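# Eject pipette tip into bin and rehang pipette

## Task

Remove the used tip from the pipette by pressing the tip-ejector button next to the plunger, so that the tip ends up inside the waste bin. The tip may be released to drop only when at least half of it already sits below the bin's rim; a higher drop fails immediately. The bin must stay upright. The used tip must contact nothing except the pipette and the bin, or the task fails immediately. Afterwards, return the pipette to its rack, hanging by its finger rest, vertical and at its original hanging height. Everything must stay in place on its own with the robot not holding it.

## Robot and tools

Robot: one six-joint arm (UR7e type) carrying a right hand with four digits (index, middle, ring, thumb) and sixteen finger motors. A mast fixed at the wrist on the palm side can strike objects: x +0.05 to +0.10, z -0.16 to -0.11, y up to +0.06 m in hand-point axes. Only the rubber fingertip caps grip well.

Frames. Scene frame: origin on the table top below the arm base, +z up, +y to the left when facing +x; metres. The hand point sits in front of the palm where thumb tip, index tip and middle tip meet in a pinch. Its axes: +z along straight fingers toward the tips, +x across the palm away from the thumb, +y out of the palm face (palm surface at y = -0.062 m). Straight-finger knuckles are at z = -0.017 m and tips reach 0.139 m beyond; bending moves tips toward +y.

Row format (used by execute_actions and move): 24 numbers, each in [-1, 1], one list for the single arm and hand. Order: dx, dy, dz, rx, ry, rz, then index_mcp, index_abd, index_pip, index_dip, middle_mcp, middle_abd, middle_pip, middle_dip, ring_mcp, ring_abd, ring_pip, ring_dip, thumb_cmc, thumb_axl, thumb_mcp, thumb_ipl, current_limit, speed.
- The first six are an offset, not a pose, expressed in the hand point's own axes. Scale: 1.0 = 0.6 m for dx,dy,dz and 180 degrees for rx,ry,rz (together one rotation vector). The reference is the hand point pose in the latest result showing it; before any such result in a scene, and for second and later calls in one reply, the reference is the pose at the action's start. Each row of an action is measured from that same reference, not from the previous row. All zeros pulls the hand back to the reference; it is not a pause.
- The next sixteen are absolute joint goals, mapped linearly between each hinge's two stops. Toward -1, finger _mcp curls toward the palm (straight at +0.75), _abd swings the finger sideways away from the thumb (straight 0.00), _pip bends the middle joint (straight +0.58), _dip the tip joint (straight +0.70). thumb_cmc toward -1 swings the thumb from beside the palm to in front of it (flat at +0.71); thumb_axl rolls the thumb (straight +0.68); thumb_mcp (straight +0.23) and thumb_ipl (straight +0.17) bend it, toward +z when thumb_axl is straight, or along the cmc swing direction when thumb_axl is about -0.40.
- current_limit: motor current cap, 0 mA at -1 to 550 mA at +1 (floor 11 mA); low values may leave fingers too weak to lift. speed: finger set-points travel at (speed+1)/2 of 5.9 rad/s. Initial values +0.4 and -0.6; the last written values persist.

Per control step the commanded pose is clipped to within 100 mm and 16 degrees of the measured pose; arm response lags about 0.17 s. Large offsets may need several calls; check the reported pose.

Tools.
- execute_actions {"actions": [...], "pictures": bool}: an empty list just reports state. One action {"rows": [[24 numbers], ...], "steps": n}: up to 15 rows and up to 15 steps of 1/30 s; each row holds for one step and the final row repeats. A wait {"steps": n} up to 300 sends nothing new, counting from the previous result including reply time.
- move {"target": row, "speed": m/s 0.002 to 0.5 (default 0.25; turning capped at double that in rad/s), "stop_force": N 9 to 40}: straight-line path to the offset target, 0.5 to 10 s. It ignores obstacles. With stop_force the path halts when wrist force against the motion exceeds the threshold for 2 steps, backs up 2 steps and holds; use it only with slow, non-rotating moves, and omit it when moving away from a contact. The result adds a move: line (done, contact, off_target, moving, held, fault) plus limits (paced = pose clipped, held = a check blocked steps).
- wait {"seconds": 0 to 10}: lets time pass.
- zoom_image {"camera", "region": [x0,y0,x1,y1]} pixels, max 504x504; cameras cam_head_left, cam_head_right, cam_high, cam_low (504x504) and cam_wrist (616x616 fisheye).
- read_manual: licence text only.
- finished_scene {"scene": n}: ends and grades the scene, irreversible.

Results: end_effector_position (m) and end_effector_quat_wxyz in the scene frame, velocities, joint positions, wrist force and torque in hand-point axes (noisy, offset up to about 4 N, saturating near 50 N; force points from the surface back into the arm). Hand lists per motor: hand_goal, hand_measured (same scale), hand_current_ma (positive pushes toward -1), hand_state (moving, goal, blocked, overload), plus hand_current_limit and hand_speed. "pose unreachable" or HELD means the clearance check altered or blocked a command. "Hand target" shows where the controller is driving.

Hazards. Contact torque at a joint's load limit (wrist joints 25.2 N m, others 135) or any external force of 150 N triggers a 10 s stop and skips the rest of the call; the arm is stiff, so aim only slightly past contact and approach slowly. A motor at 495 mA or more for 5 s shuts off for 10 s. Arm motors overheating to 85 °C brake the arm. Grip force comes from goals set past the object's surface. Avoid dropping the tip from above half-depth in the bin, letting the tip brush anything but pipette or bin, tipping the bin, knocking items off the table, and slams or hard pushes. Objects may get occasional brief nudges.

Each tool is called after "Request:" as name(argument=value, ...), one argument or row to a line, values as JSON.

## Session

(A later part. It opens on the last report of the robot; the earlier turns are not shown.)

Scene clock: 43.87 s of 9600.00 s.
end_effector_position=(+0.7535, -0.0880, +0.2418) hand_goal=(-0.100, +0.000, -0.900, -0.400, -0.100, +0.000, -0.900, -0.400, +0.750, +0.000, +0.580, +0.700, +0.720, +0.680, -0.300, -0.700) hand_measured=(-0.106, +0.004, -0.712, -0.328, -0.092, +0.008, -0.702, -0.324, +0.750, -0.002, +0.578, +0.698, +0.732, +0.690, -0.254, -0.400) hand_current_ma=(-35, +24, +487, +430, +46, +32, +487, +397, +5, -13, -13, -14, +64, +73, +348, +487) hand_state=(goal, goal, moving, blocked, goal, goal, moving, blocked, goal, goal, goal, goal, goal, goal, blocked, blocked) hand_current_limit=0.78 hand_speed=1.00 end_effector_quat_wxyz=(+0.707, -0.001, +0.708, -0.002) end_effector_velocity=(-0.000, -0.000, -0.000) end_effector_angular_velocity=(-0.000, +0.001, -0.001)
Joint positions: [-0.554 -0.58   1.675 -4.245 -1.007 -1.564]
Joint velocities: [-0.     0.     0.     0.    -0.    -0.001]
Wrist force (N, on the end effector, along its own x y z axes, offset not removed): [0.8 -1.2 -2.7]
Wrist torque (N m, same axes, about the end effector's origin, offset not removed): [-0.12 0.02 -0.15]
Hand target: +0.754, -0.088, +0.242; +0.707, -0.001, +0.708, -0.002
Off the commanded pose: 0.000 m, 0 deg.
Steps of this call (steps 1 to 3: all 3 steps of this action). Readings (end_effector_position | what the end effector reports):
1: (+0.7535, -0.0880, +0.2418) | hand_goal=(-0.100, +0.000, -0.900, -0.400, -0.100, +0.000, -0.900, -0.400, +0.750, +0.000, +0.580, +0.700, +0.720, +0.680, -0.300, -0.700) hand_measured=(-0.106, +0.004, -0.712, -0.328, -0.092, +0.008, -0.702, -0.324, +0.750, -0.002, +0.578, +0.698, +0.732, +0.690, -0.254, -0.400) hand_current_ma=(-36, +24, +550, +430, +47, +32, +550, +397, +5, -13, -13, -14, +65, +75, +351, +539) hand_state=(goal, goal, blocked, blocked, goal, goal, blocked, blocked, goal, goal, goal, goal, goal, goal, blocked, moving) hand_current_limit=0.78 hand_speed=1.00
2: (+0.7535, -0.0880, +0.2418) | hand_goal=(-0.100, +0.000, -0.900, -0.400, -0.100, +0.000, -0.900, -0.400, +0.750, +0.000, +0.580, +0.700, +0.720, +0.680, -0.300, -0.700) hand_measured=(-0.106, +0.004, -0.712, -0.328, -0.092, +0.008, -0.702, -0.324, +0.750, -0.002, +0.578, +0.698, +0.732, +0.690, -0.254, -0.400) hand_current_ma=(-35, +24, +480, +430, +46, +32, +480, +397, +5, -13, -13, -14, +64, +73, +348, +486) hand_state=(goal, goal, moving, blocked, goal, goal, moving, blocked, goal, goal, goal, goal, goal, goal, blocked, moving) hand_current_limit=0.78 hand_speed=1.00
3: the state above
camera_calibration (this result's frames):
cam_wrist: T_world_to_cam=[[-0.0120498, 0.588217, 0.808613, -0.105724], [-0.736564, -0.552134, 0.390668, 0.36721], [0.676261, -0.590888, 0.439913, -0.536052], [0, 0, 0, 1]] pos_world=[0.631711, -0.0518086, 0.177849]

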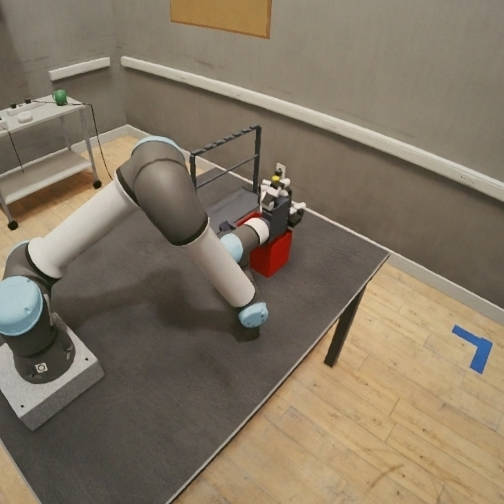

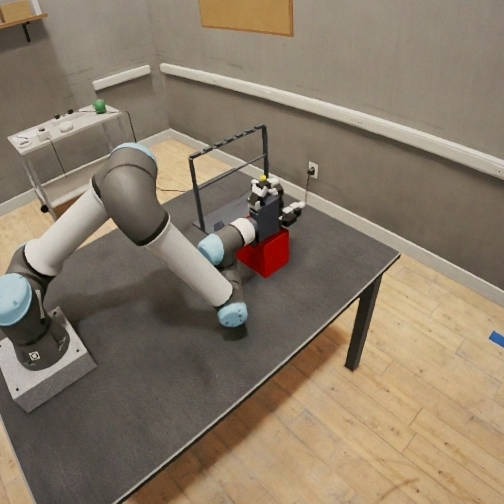

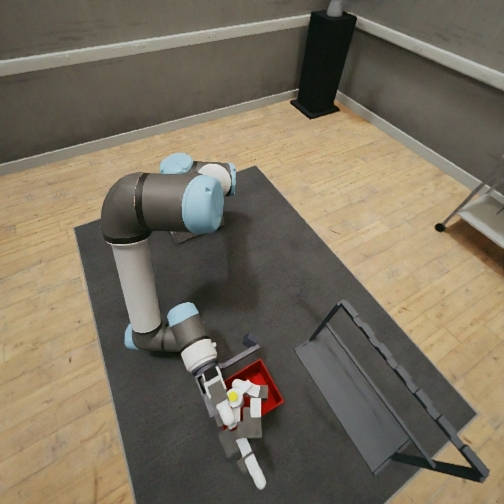

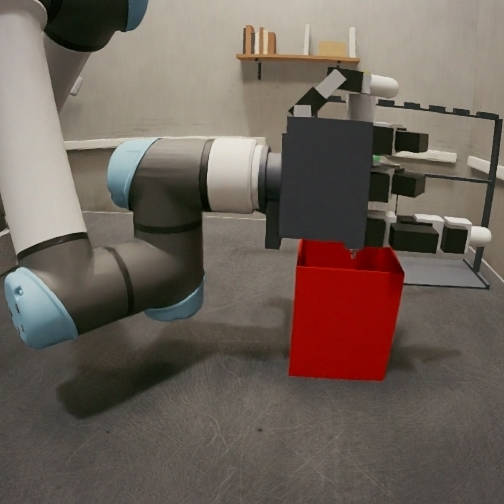

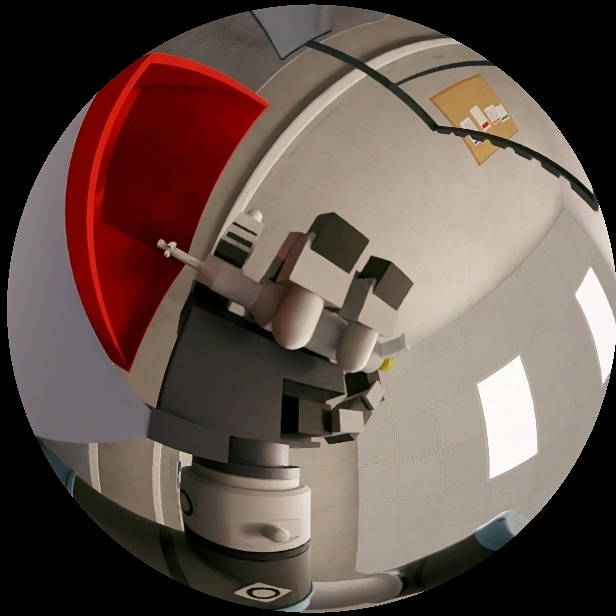

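Request:
move(
  target=[-0.07,0,0,0,0,0,-0.1,0,-0.9,-0.4,-0.1,0,-0.9,-0.4,0.75,0,0.58,0.7,0.71,0.68,0.23,0.17,0.7,-0.6],
  speed=0.08,
)

Request:
move(
  target=[0.03,0.39,0.008,0,0,0,-0.1,0,-0.9,-0.4,-0.1,0,-0.9,-0.4,0.75,0,0.58,0.7,0.71,0.68,0.23,0.17,0.7,-0.6],
  speed=0.1,
)

Request:
zoom_image(
  camera="cam_high",
  region=[290,280,410,400],
)

Scene clock: 48.80 s of 9600.00 s.
end_effector_position=(+0.7536, -0.0879, +0.2838) hand_goal=(-0.100, +0.000, -0.900, -0.400, -0.100, +0.000, -0.900, -0.400, +0.750, +0.000, +0.580, +0.700, +0.710, +0.680, +0.230, +0.170) hand_measured=(-0.104, +0.004, -0.712, -0.328, -0.094, +0.008, -0.702, -0.324, +0.750, -0.004, +0.578, +0.698, +0.714, +0.682, +0.228, +0.168) hand_current_ma=(-24, +24, +468, +430, +30, +32, +468, +397, +5, -13, -13, -14, +18, +14, -14, -16) hand_state=(goal, goal, blocked, blocked, goal, goal, blocked, blocked, goal, goal, goal, goal, goal, goal, goal, goal) hand_current_limit=0.70 hand_speed=-0.60 end_effector_quat_wxyz=(+0.707, -0.001, +0.708, -0.002) end_effector_velocity=(-0.000, +0.000, +0.001) end_effector_angular_velocity=(-0.001, -0.000, -0.000)
Joint positions: [-0.555 -0.668  1.7   -4.183 -1.007 -1.564]
Joint velocities: [ 0.    -0.001  0.     0.    -0.    -0.001]
Wrist force (N, on the end effector, along its own x y z axes, offset not removed): [1.4 -1.3 0.2]
Wrist torque (N m, same axes, about the end effector's origin, offset not removed): [-0.35 -0.26 -0.05]
Hand target: +0.754, -0.088, +0.284; +0.707, -0.001, +0.708, -0.002
Off the commanded pose: 0.000 m, 0 deg.
After step 90, 0.77 s passed at rest.
move: done
camera_calibration (this result's frames):
cam_wrist: T_world_to_cam=[[-0.0120503, 0.588211, 0.808617, -0.139727], [-0.736564, -0.552137, 0.390664, 0.350941], [0.676261, -0.59089, 0.439909, -0.554547], [0, 0, 0, 1]] pos_world=[0.631825, -0.0517197, 0.219836]

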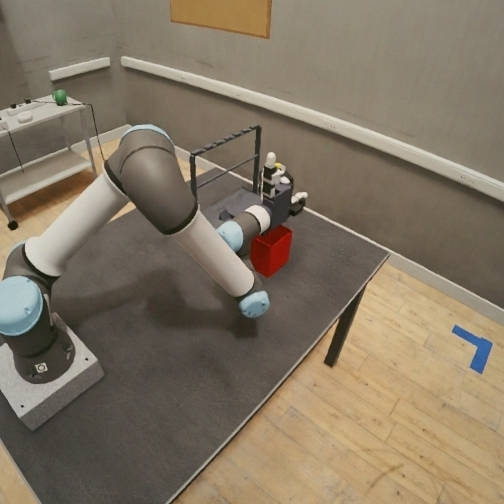

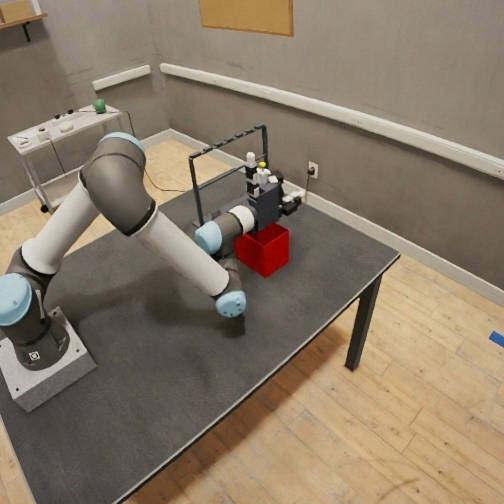

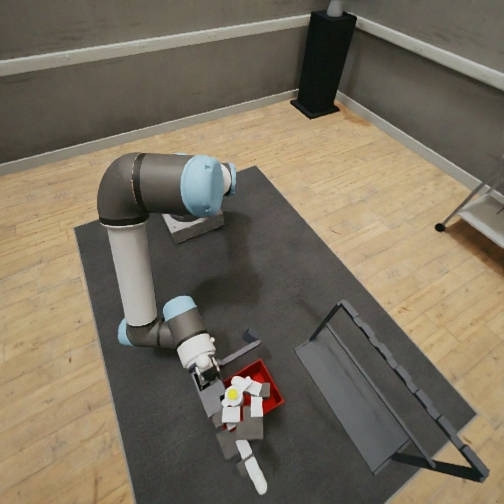

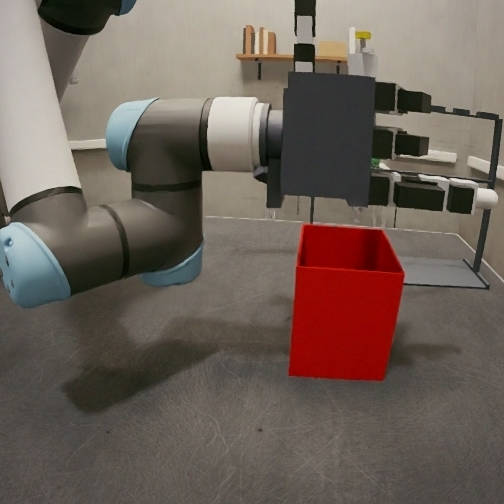

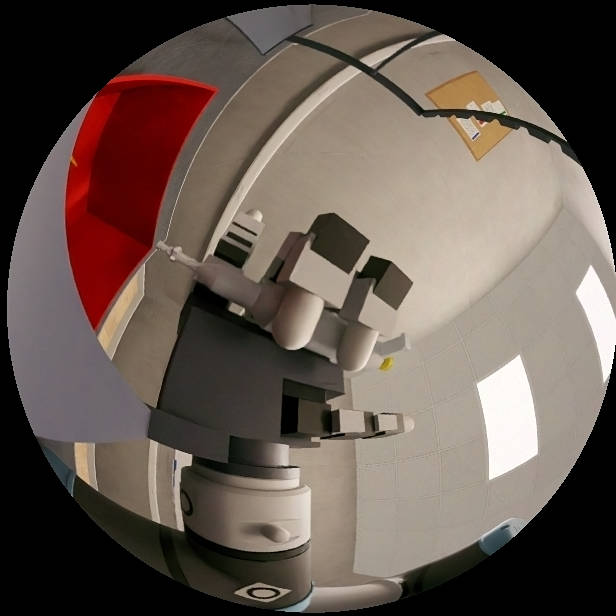

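Scene clock: 51.63 s of 9600.00 s.
end_effector_position=(+0.7584, +0.1460, +0.2654) hand_goal=(-0.100, +0.000, -0.900, -0.400, -0.100, +0.000, -0.900, -0.400, +0.750, +0.000, +0.580, +0.700, +0.710, +0.680, +0.230, +0.170) hand_measured=(-0.104, +0.004, -0.712, -0.328, -0.094, +0.008, -0.702, -0.324, +0.750, -0.004, +0.578, +0.698, +0.712, +0.682, +0.228, +0.168) hand_current_ma=(-24, +24, +468, +430, +30, +32, +468, +397, +5, -13, -13, -14, +13, +14, -14, -16) hand_state=(goal, goal, blocked, blocked, goal, goal, blocked, blocked, goal, goal, goal, goal, goal, goal, goal, goal) hand_current_limit=0.70 hand_speed=-0.60 end_effector_quat_wxyz=(+0.707, -0.001, +0.707, -0.002) end_effector_velocity=(+0.000, +0.003, -0.001) end_effector_angular_velocity=(-0.000, +0.001, +0.000)
Joint positions: [-0.129 -0.656  1.757 -4.25  -1.432 -1.567]
Joint velocities: [ 0.005  0.001 -0.002  0.002 -0.005 -0.001]
Wrist force (N, on the end effector, along its own x y z axes, offset not removed): [1.1 1.2 -1.2]
Wrist torque (N m, same axes, about the end effector's origin, offset not removed): [0.20 0.07 0.00]
Hand target: +0.758, +0.146, +0.265; +0.707, -0.001, +0.707, -0.002
Off the commanded pose: 0.001 m, 0 deg.
move: done
camera_calibration (this result's frames):
cam_wrist: T_world_to_cam=[[-0.0122685, 0.587651, 0.809022, -0.262194], [-0.736643, -0.552431, 0.390099, 0.491035], [0.676171, -0.591174, 0.439666, -0.411382], [0, 0, 0, 1]] pos_world=[0.636665, 0.182143, 0.201439]

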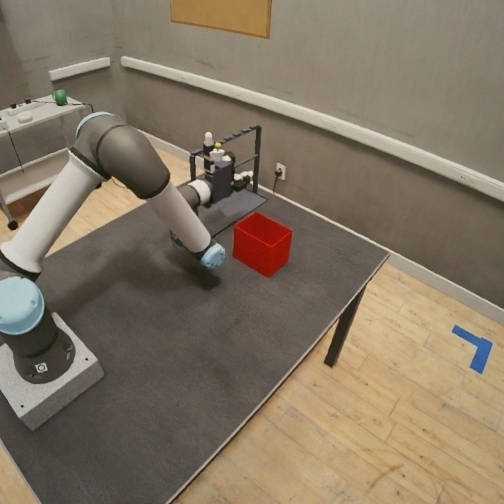

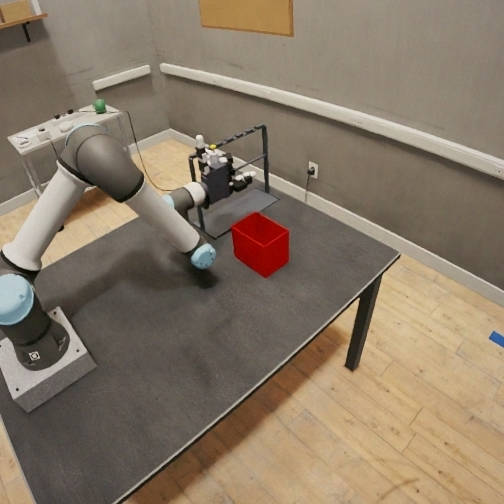

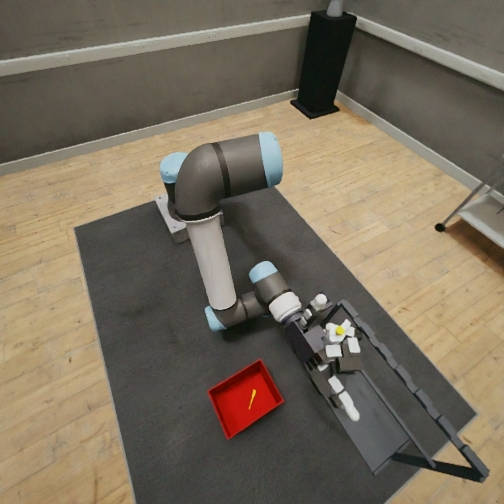

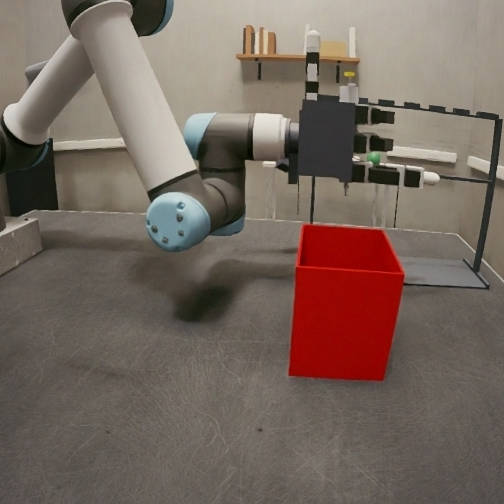

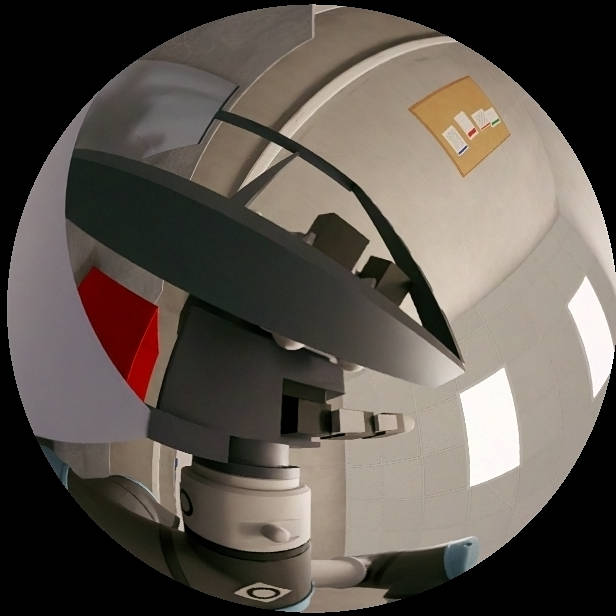

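Region (290, 280, 410, 400) of cam_high's 504x504 image, scaled by 4.200, with more detail than that image has.

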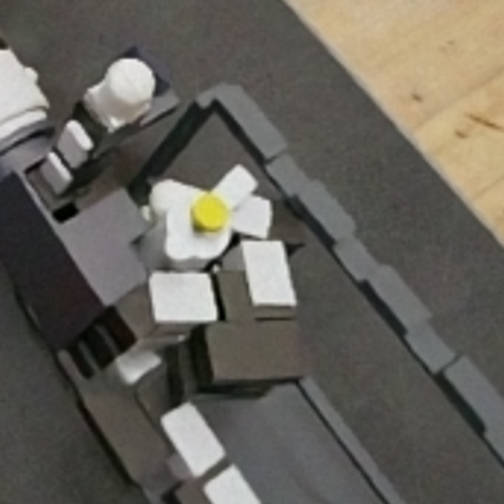

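Request:
move(
  target=[0.004,0.058,0.003,0,0,0,-0.1,0,-0.9,-0.4,-0.1,0,-0.9,-0.4,0.75,0,0.58,0.7,0.71,0.68,0.23,0.17,0.7,-0.6],
  speed=0.02,
)

Request:
zoom_image(
  camera="cam_high",
  region=[290,280,410,400],
)

Request:
zoom_image(
  camera="cam_head_left",
  region=[175,115,255,195],
)

Scene clock: 57.50 s of 9600.00 s.
end_effector_position=(+0.7602, +0.1805, +0.2629) hand_goal=(-0.100, +0.000, -0.900, -0.400, -0.100, +0.000, -0.900, -0.400, +0.750, +0.000, +0.580, +0.700, +0.710, +0.680, +0.230, +0.170) hand_measured=(-0.104, +0.004, -0.712, -0.328, -0.094, +0.008, -0.702, -0.324, +0.750, -0.004, +0.578, +0.698, +0.712, +0.682, +0.228, +0.168) hand_current_ma=(-24, +24, +468, +430, +30, +32, +468, +397, +5, -13, -13, -14, +13, +14, -14, -16) hand_state=(goal, goal, blocked, blocked, goal, goal, blocked, blocked, goal, goal, goal, goal, goal, goal, goal, goal) hand_current_limit=0.70 hand_speed=-0.60 end_effector_quat_wxyz=(+0.707, -0.001, +0.707, -0.002) end_effector_velocity=(+0.000, +0.003, -0.000) end_effector_angular_velocity=(-0.000, -0.000, +0.001)
Joint positions: [-0.062 -0.644  1.733 -4.239 -1.499 -1.568]
Joint velocities: [ 0.005  0.001 -0.003  0.001 -0.005 -0.   ]
Wrist force (N, on the end effector, along its own x y z axes, offset not removed): [0.7 -0.5 -1.2]
Wrist torque (N m, same axes, about the end effector's origin, offset not removed): [0.00 -0.11 -0.12]
Hand target: +0.760, +0.181, +0.263; +0.707, -0.001, +0.707, -0.002
Off the commanded pose: 0.000 m, 0 deg.
After step 90, 0.83 s passed at rest.
move: done
camera_calibration (this result's frames):
cam_wrist: T_world_to_cam=[[-0.0122837, 0.587557, 0.80909, -0.280496], [-0.736639, -0.552486, 0.390028, 0.51242], [0.676174, -0.591216, 0.439604, -0.391055], [0, 0, 0, 1]] pos_world=[0.638444, 0.216714, 0.198997]

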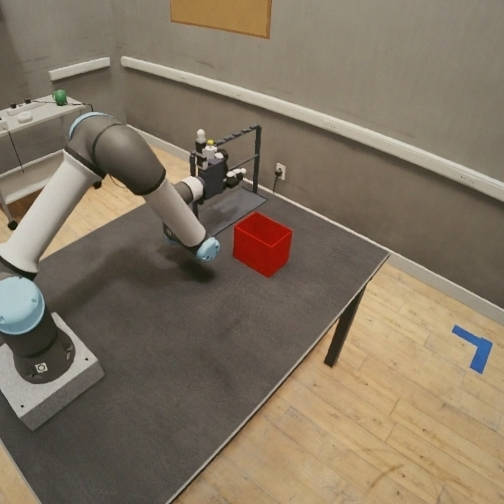

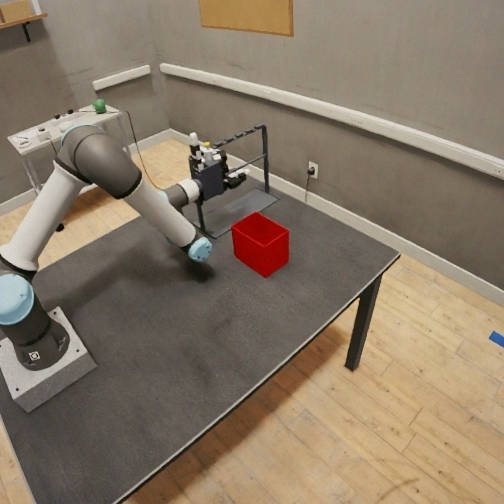

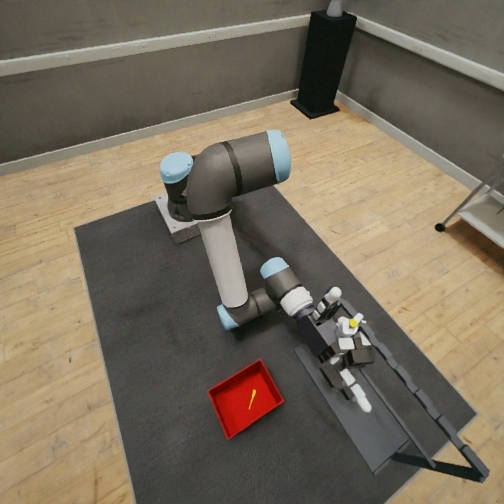

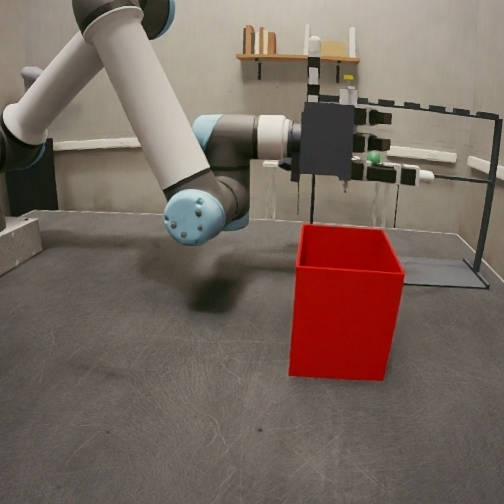

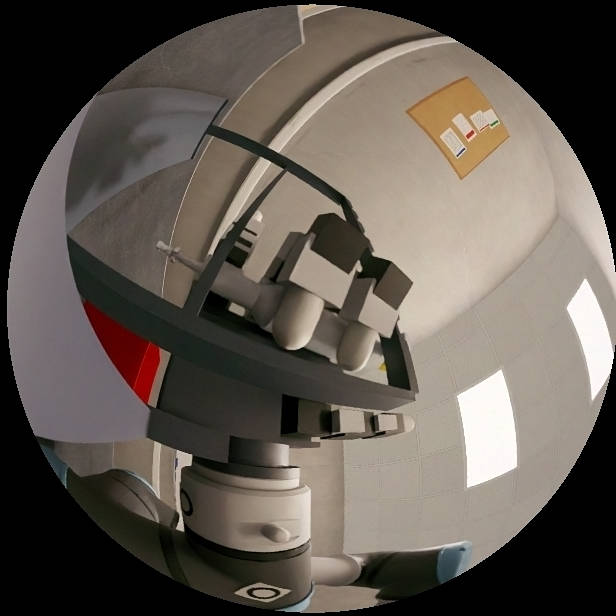

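Region (290, 280, 410, 400) of cam_high's 504x504 image, scaled by 4.200, with more detail than that image has.

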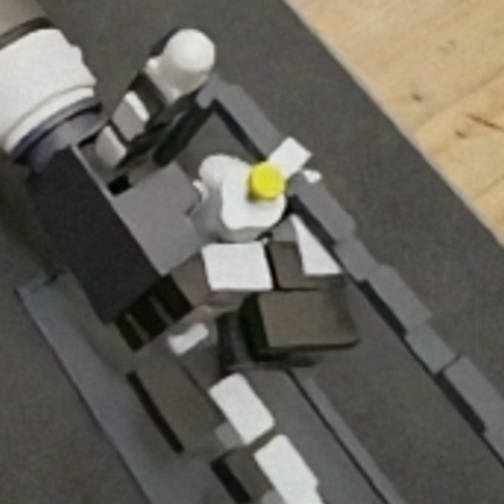

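Region (175, 115, 255, 195) of cam_head_left's 504x504 image, scaled by 6.300, with more detail than that image has.

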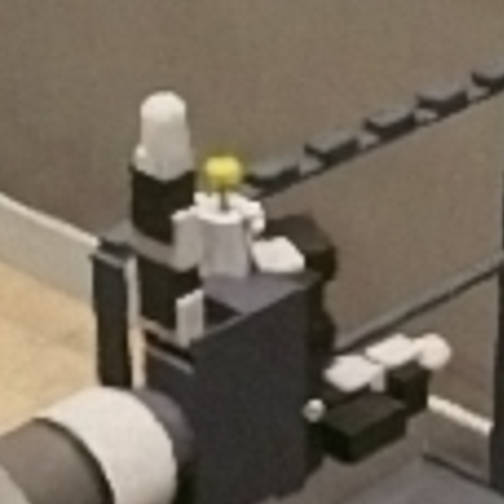

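Request:
move(
  target=[0,0.01,0.008,0,0,0,-0.1,0,-0.9,-0.4,-0.1,0,-0.9,-0.4,0.75,0,0.58,0.7,0.71,0.68,0.23,0.17,0.7,-0.6],
  speed=0.02,
)

Request:
move(
  target=[0.012,0,0,0,0,0,-0.1,0,-0.9,-0.4,-0.1,0,-0.9,-0.4,0.75,0,0.58,0.7,0.71,0.68,0.23,0.17,0.7,-0.6],
  speed=0.01,
)

Request:
zoom_image(
  camera="cam_high",
  region=[320,290,390,360],
)

Request:
zoom_image(
  camera="cam_wrist",
  region=[330,280,470,420],
)

Scene clock: 62.00 s of 9600.00 s.
end_effector_position=(+0.7648, +0.1863, +0.2629) hand_goal=(-0.100, +0.000, -0.900, -0.400, -0.100, +0.000, -0.900, -0.400, +0.750, +0.000, +0.580, +0.700, +0.710, +0.680, +0.230, +0.170) hand_measured=(-0.104, +0.004, -0.712, -0.328, -0.094, +0.008, -0.702, -0.324, +0.750, -0.004, +0.578, +0.698, +0.712, +0.682, +0.228, +0.168) hand_current_ma=(-24, +24, +468, +430, +30, +32, +467, +397, +5, -13, -13, -14, +13, +14, -14, -16) hand_state=(goal, goal, blocked, blocked, goal, goal, blocked, blocked, goal, goal, goal, goal, goal, goal, goal, goal) hand_current_limit=0.70 hand_speed=-0.60 end_effector_quat_wxyz=(+0.707, -0.001, +0.707, -0.002) end_effector_velocity=(+0.002, +0.002, +0.000) end_effector_angular_velocity=(+0.000, -0.000, +0.000)
Joint positions: [-0.051 -0.637  1.715 -4.227 -1.511 -1.568]
Joint velocities: [ 0.004  0.002 -0.007  0.004 -0.004  0.   ]
Wrist force (N, on the end effector, along its own x y z axes, offset not removed): [0.4 -0.2 -1.7]
Wrist torque (N m, same axes, about the end effector's origin, offset not removed): [-0.07 0.04 -0.06]
Hand target: +0.765, +0.187, +0.263; +0.707, -0.001, +0.707, -0.002
Off the commanded pose: 0.000 m, 0 deg.
After step 90, 0.77 s passed at rest.
move: done
camera_calibration (this result's frames):
cam_wrist: T_world_to_cam=[[-0.012287, 0.587541, 0.809101, -0.283831], [-0.736635, -0.552499, 0.390019, 0.519041], [0.676179, -0.59122, 0.439591, -0.390741], [0, 0, 0, 1]] pos_world=[0.643067, 0.222518, 0.198979]

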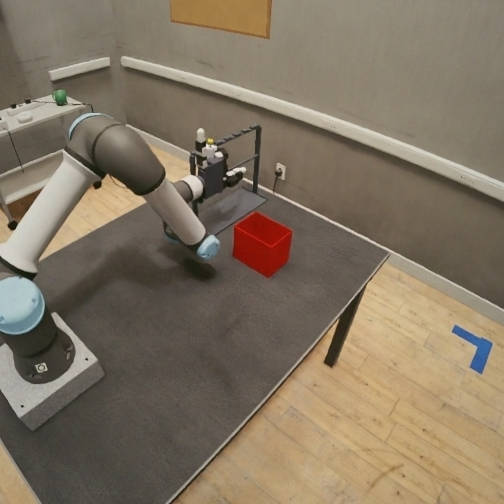

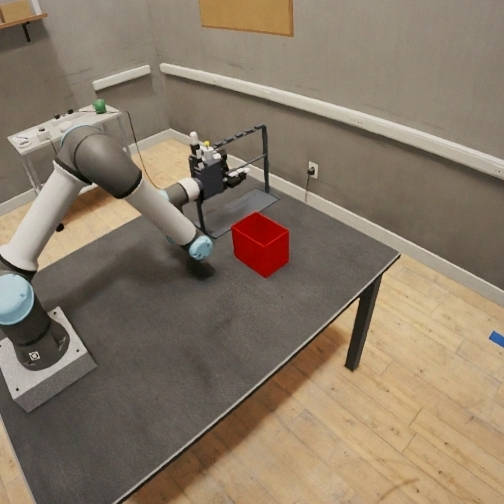

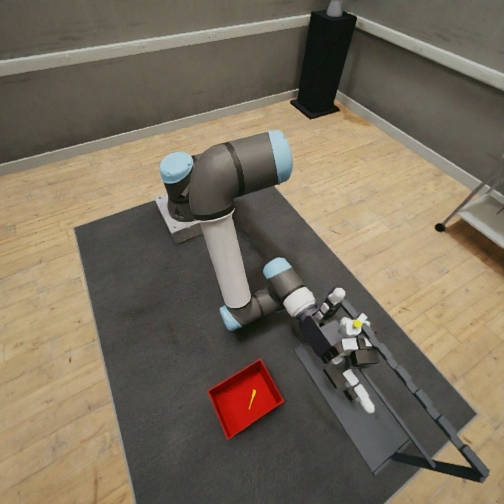

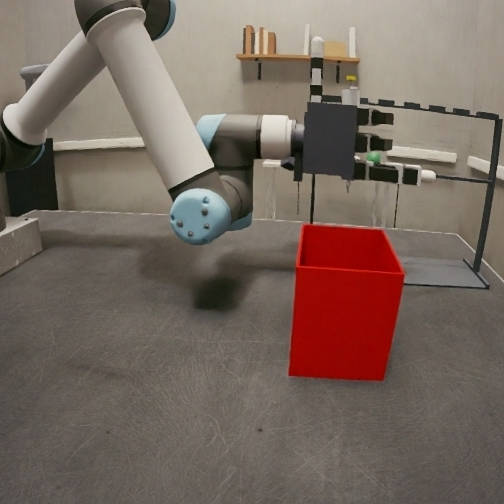

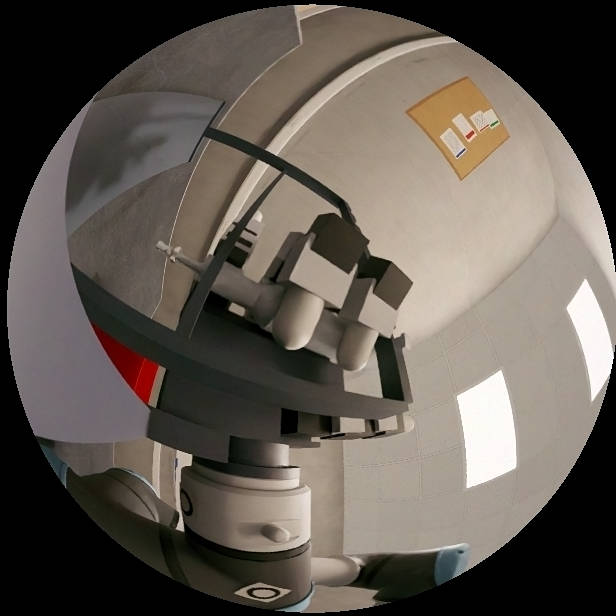

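Scene clock: 62.93 s of 9600.00 s.
end_effector_position=(+0.7648, +0.1863, +0.2559) hand_goal=(-0.100, +0.000, -0.900, -0.400, -0.100, +0.000, -0.900, -0.400, +0.750, +0.000, +0.580, +0.700, +0.710, +0.680, +0.230, +0.170) hand_measured=(-0.104, +0.004, -0.712, -0.328, -0.094, +0.008, -0.702, -0.324, +0.750, -0.004, +0.578, +0.698, +0.712, +0.682, +0.228, +0.168) hand_current_ma=(-24, +24, +468, +430, +30, +32, +468, +397, +5, -13, -13, -14, +13, +14, -14, -16) hand_state=(goal, goal, blocked, blocked, goal, goal, blocked, blocked, goal, goal, goal, goal, goal, goal, goal, goal) hand_current_limit=0.70 hand_speed=-0.60 end_effector_quat_wxyz=(+0.707, -0.001, +0.707, -0.002) end_effector_velocity=(+0.000, -0.000, -0.002) end_effector_angular_velocity=(+0.000, +0.000, -0.000)
Joint positions: [-0.05  -0.623  1.711 -4.238 -1.511 -1.568]
Joint velocities: [-0.     0.005 -0.001 -0.003  0.     0.   ]
Wrist force (N, on the end effector, along its own x y z axes, offset not removed): [1.8 -1.7 -0.3]
Wrist torque (N m, same axes, about the end effector's origin, offset not removed): [-0.33 -0.22 -0.09]
Hand target: +0.765, +0.186, +0.256; +0.707, -0.001, +0.707, -0.002
Off the commanded pose: 0.000 m, 0 deg.
move: done
camera_calibration (this result's frames):
cam_wrist: T_world_to_cam=[[-0.0122975, 0.587543, 0.809099, -0.278184], [-0.736609, -0.552525, 0.390031, 0.521728], [0.676208, -0.591193, 0.439584, -0.387678], [0, 0, 0, 1]] pos_world=[0.643039, 0.22252, 0.192005]

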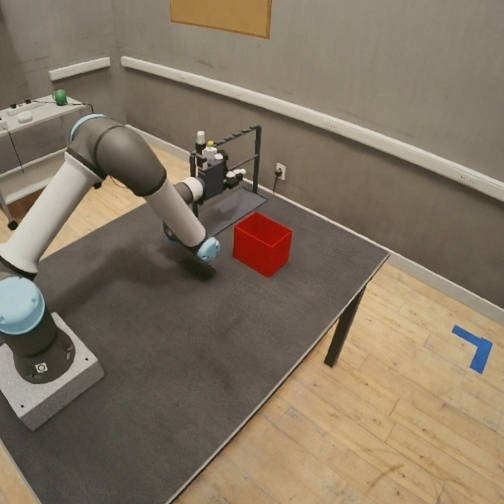

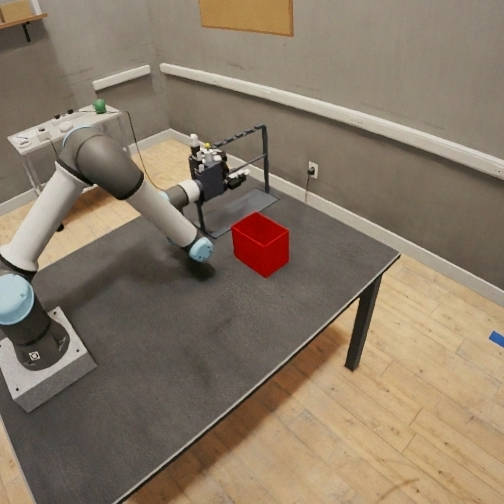

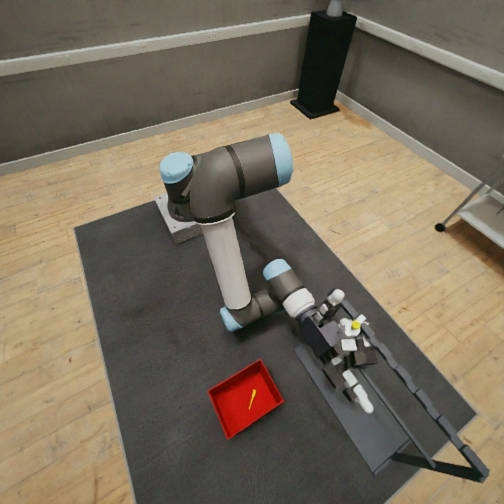

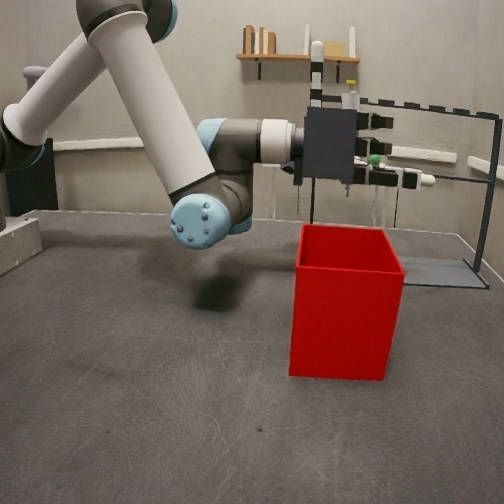

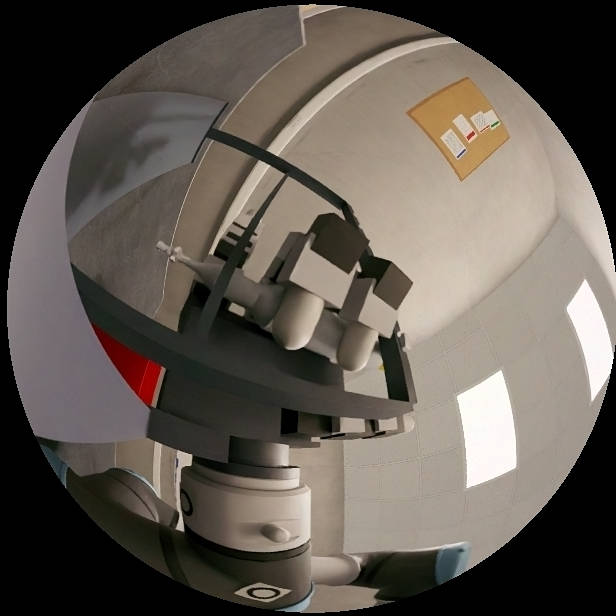

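Region (320, 290, 390, 360) of cam_high's 504x504 image, scaled by 7.200, with more detail than that image has.

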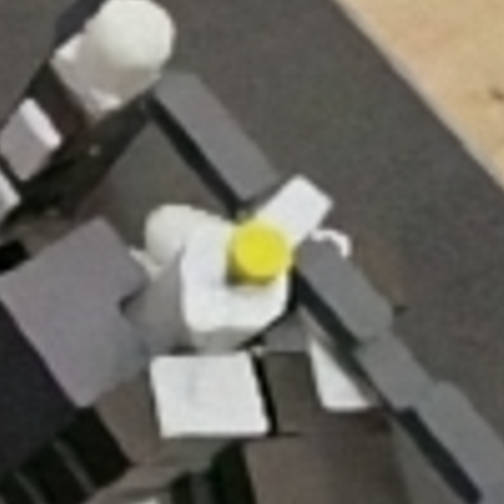

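Region (330, 280, 470, 420) of cam_wrist's 616x616 image, scaled by 3.600, with more detail than that image has.

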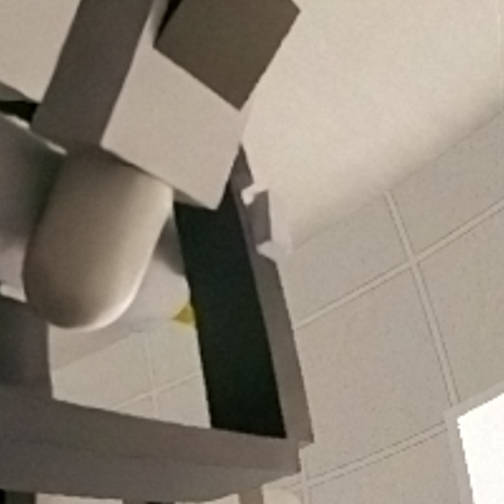

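Aligned.

Request:
move(
  target=[0.009,0,0,0,0,0,-0.1,0,-0.9,-0.4,-0.1,0,-0.9,-0.4,0.75,0,0.58,0.7,0.71,0.68,0.23,0.17,0.7,-0.6],
  speed=0.01,
)

Request:
move(
  target=[0,0,0,0,0,0,-0.05,0,-0.2,-0.2,-0.05,0,-0.2,-0.2,0.75,0,0.58,0.7,0.71,0.68,0.23,0.17,0.7,-0.6],
)

Request:
zoom_image(
  camera="cam_high",
  region=[320,290,390,360],
)

Scene clock: 66.60 s of 9600.00 s.
end_effector_position=(+0.7648, +0.1863, +0.2509) hand_goal=(-0.100, +0.000, -0.900, -0.400, -0.100, +0.000, -0.900, -0.400, +0.750, +0.000, +0.580, +0.700, +0.710, +0.680, +0.230, +0.170) hand_measured=(-0.104, +0.002, -0.712, -0.328, -0.096, +0.004, -0.702, -0.324, +0.750, -0.004, +0.578, +0.698, +0.712, +0.682, +0.228, +0.168) hand_current_ma=(-20, +9, +468, +430, +27, +14, +468, +397, +5, -13, -13, -14, +13, +14, -14, -16) hand_state=(goal, goal, blocked, blocked, goal, moving, blocked, blocked, goal, goal, goal, goal, goal, goal, goal, goal) hand_current_limit=0.70 hand_speed=-0.60 end_effector_quat_wxyz=(+0.707, -0.001, +0.707, -0.002) end_effector_velocity=(+0.000, -0.001, -0.003) end_effector_angular_velocity=(+0.000, +0.001, -0.001)
Joint positions: [-0.051 -0.612  1.708 -4.245 -1.511 -1.568]
Joint velocities: [-0.001  0.005 -0.001 -0.002 -0.    -0.   ]
Wrist force (N, on the end effector, along its own x y z axes, offset not removed): [-8.9 0.2 -1.5]
Wrist torque (N m, same axes, about the end effector's origin, offset not removed): [-0.11 0.43 -0.58]
Hand target: +0.765, +0.186, +0.251; +0.707, -0.001, +0.707, -0.002
Off the commanded pose: 0.000 m, 0 deg.
move: done
camera_calibration (this result's frames):
cam_wrist: T_world_to_cam=[[-0.0124099, 0.587553, 0.80909, -0.273953], [-0.736712, -0.552477, 0.389904, 0.523774], [0.676093, -0.591228, 0.439714, -0.385416], [0, 0, 0, 1]] pos_world=[0.643048, 0.222466, 0.186904]

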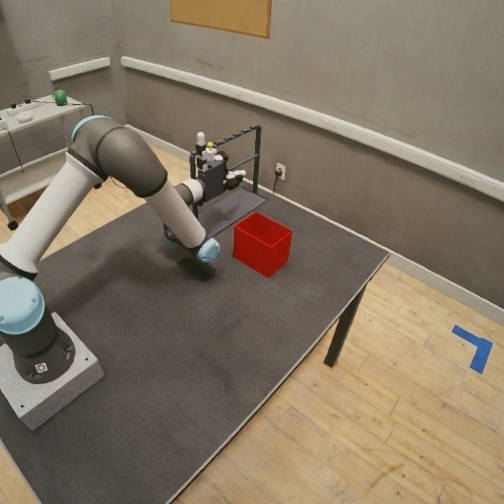

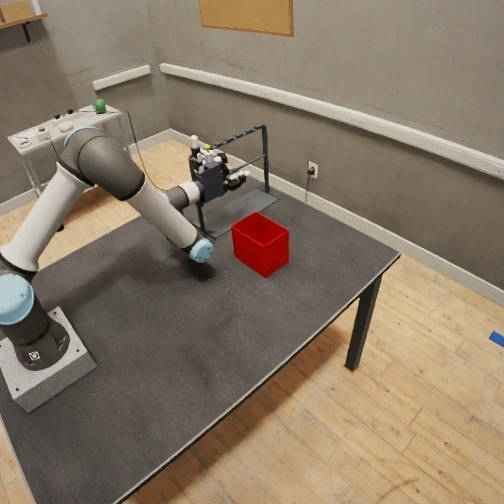

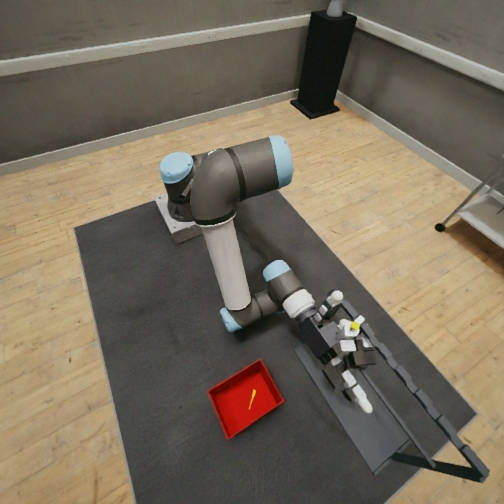

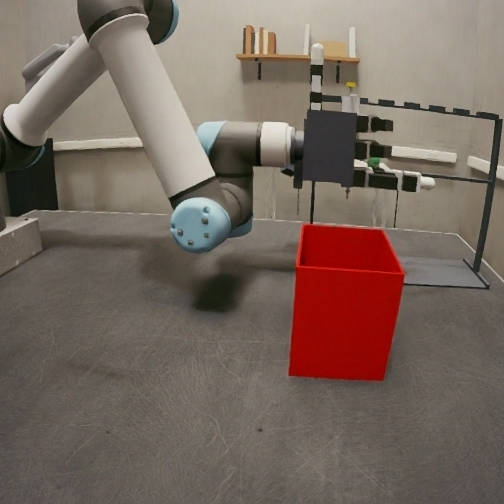

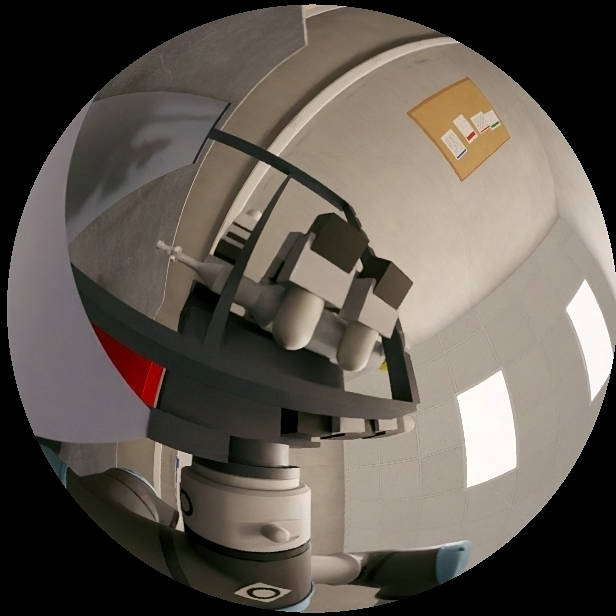

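Scene clock: 67.47 s of 9600.00 s.
end_effector_position=(+0.7648, +0.1863, +0.2508) hand_goal=(-0.050, +0.000, -0.200, -0.200, -0.050, +0.000, -0.200, -0.200, +0.750, +0.000, +0.580, +0.700, +0.710, +0.680, +0.230, +0.170) hand_measured=(-0.052, +0.000, -0.202, -0.202, -0.052, -0.002, -0.202, -0.202, +0.750, -0.004, +0.578, +0.698, +0.712, +0.682, +0.228, +0.168) hand_current_ma=(-13, -3, -14, -14, -13, -8, -14, -14, +5, -13, -13, -14, +13, +14, -14, -15) hand_state=(goal, goal, goal, goal, goal, goal, goal, goal, goal, goal, goal, goal, goal, goal, goal, goal) hand_current_limit=0.70 hand_speed=-0.60 end_effector_quat_wxyz=(+0.707, -0.001, +0.707, -0.002) end_effector_velocity=(-0.000, +0.000, +0.000) end_effector_angular_velocity=(-0.000, -0.001, +0.000)
Joint positions: [-0.051 -0.612  1.708 -4.245 -1.511 -1.568]
Joint velocities: [ 0.    -0.001  0.    -0.001  0.    -0.   ]
Wrist force (N, on the end effector, along its own x y z axes, offset not removed): [1.1 -0.5 -0.9]
Wrist torque (N m, same axes, about the end effector's origin, offset not removed): [-0.12 -0.19 -0.10]
Hand target: +0.765, +0.186, +0.251; +0.707, -0.001, +0.707, -0.002
Off the commanded pose: 0.000 m, 0 deg.
move: done
camera_calibration (this result's frames):
cam_wrist: T_world_to_cam=[[-0.0123326, 0.58755, 0.809094, -0.27395], [-0.736697, -0.552459, 0.389957, 0.52378], [0.67611, -0.591248, 0.43966, -0.385394], [0, 0, 0, 1]] pos_world=[0.643057, 0.222462, 0.186842]

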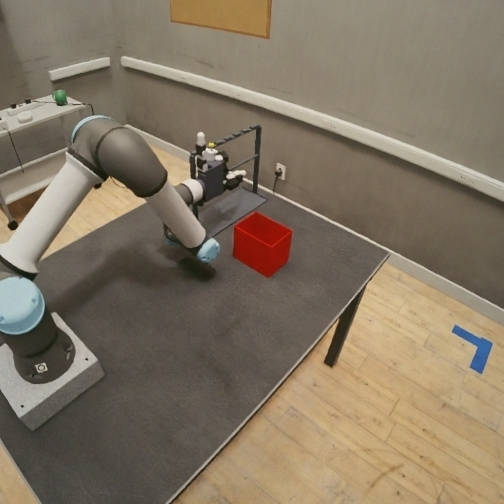

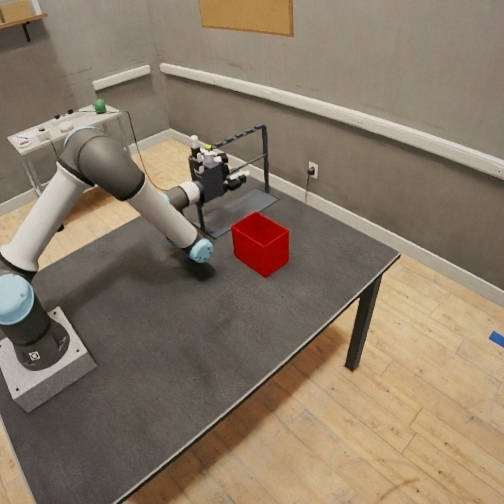

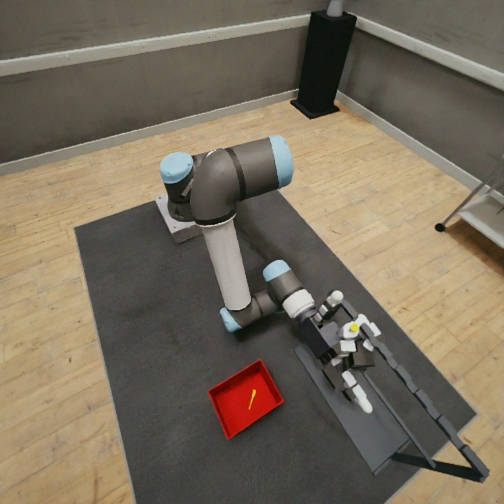

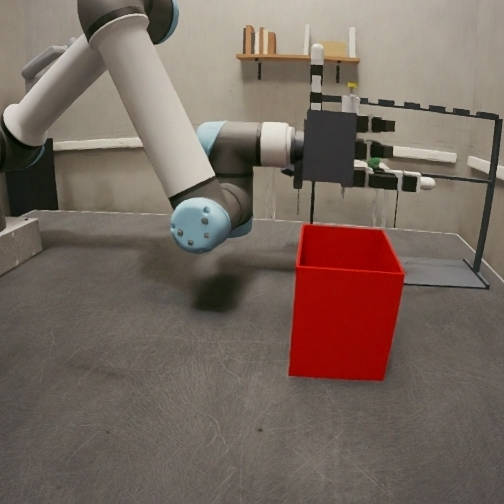

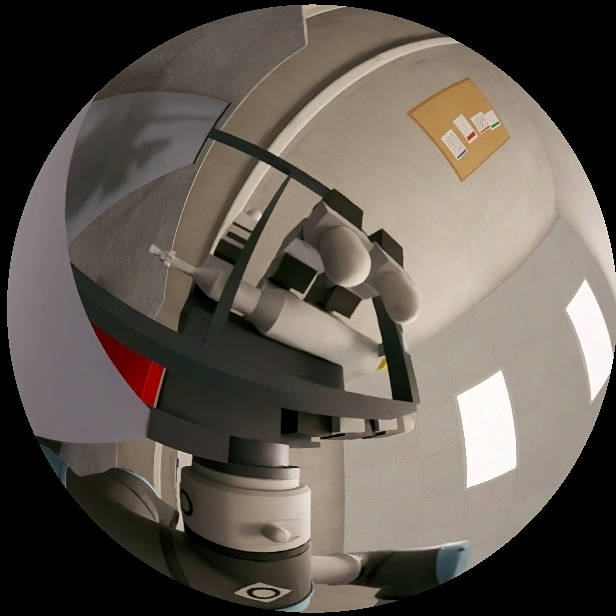

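Region (320, 290, 390, 360) of cam_high's 504x504 image, scaled by 7.200, with more detail than that image has.

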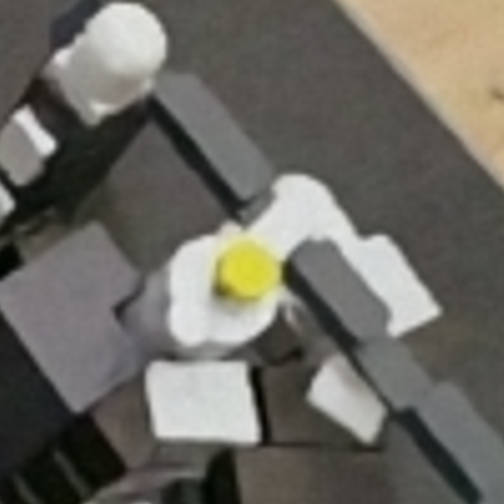

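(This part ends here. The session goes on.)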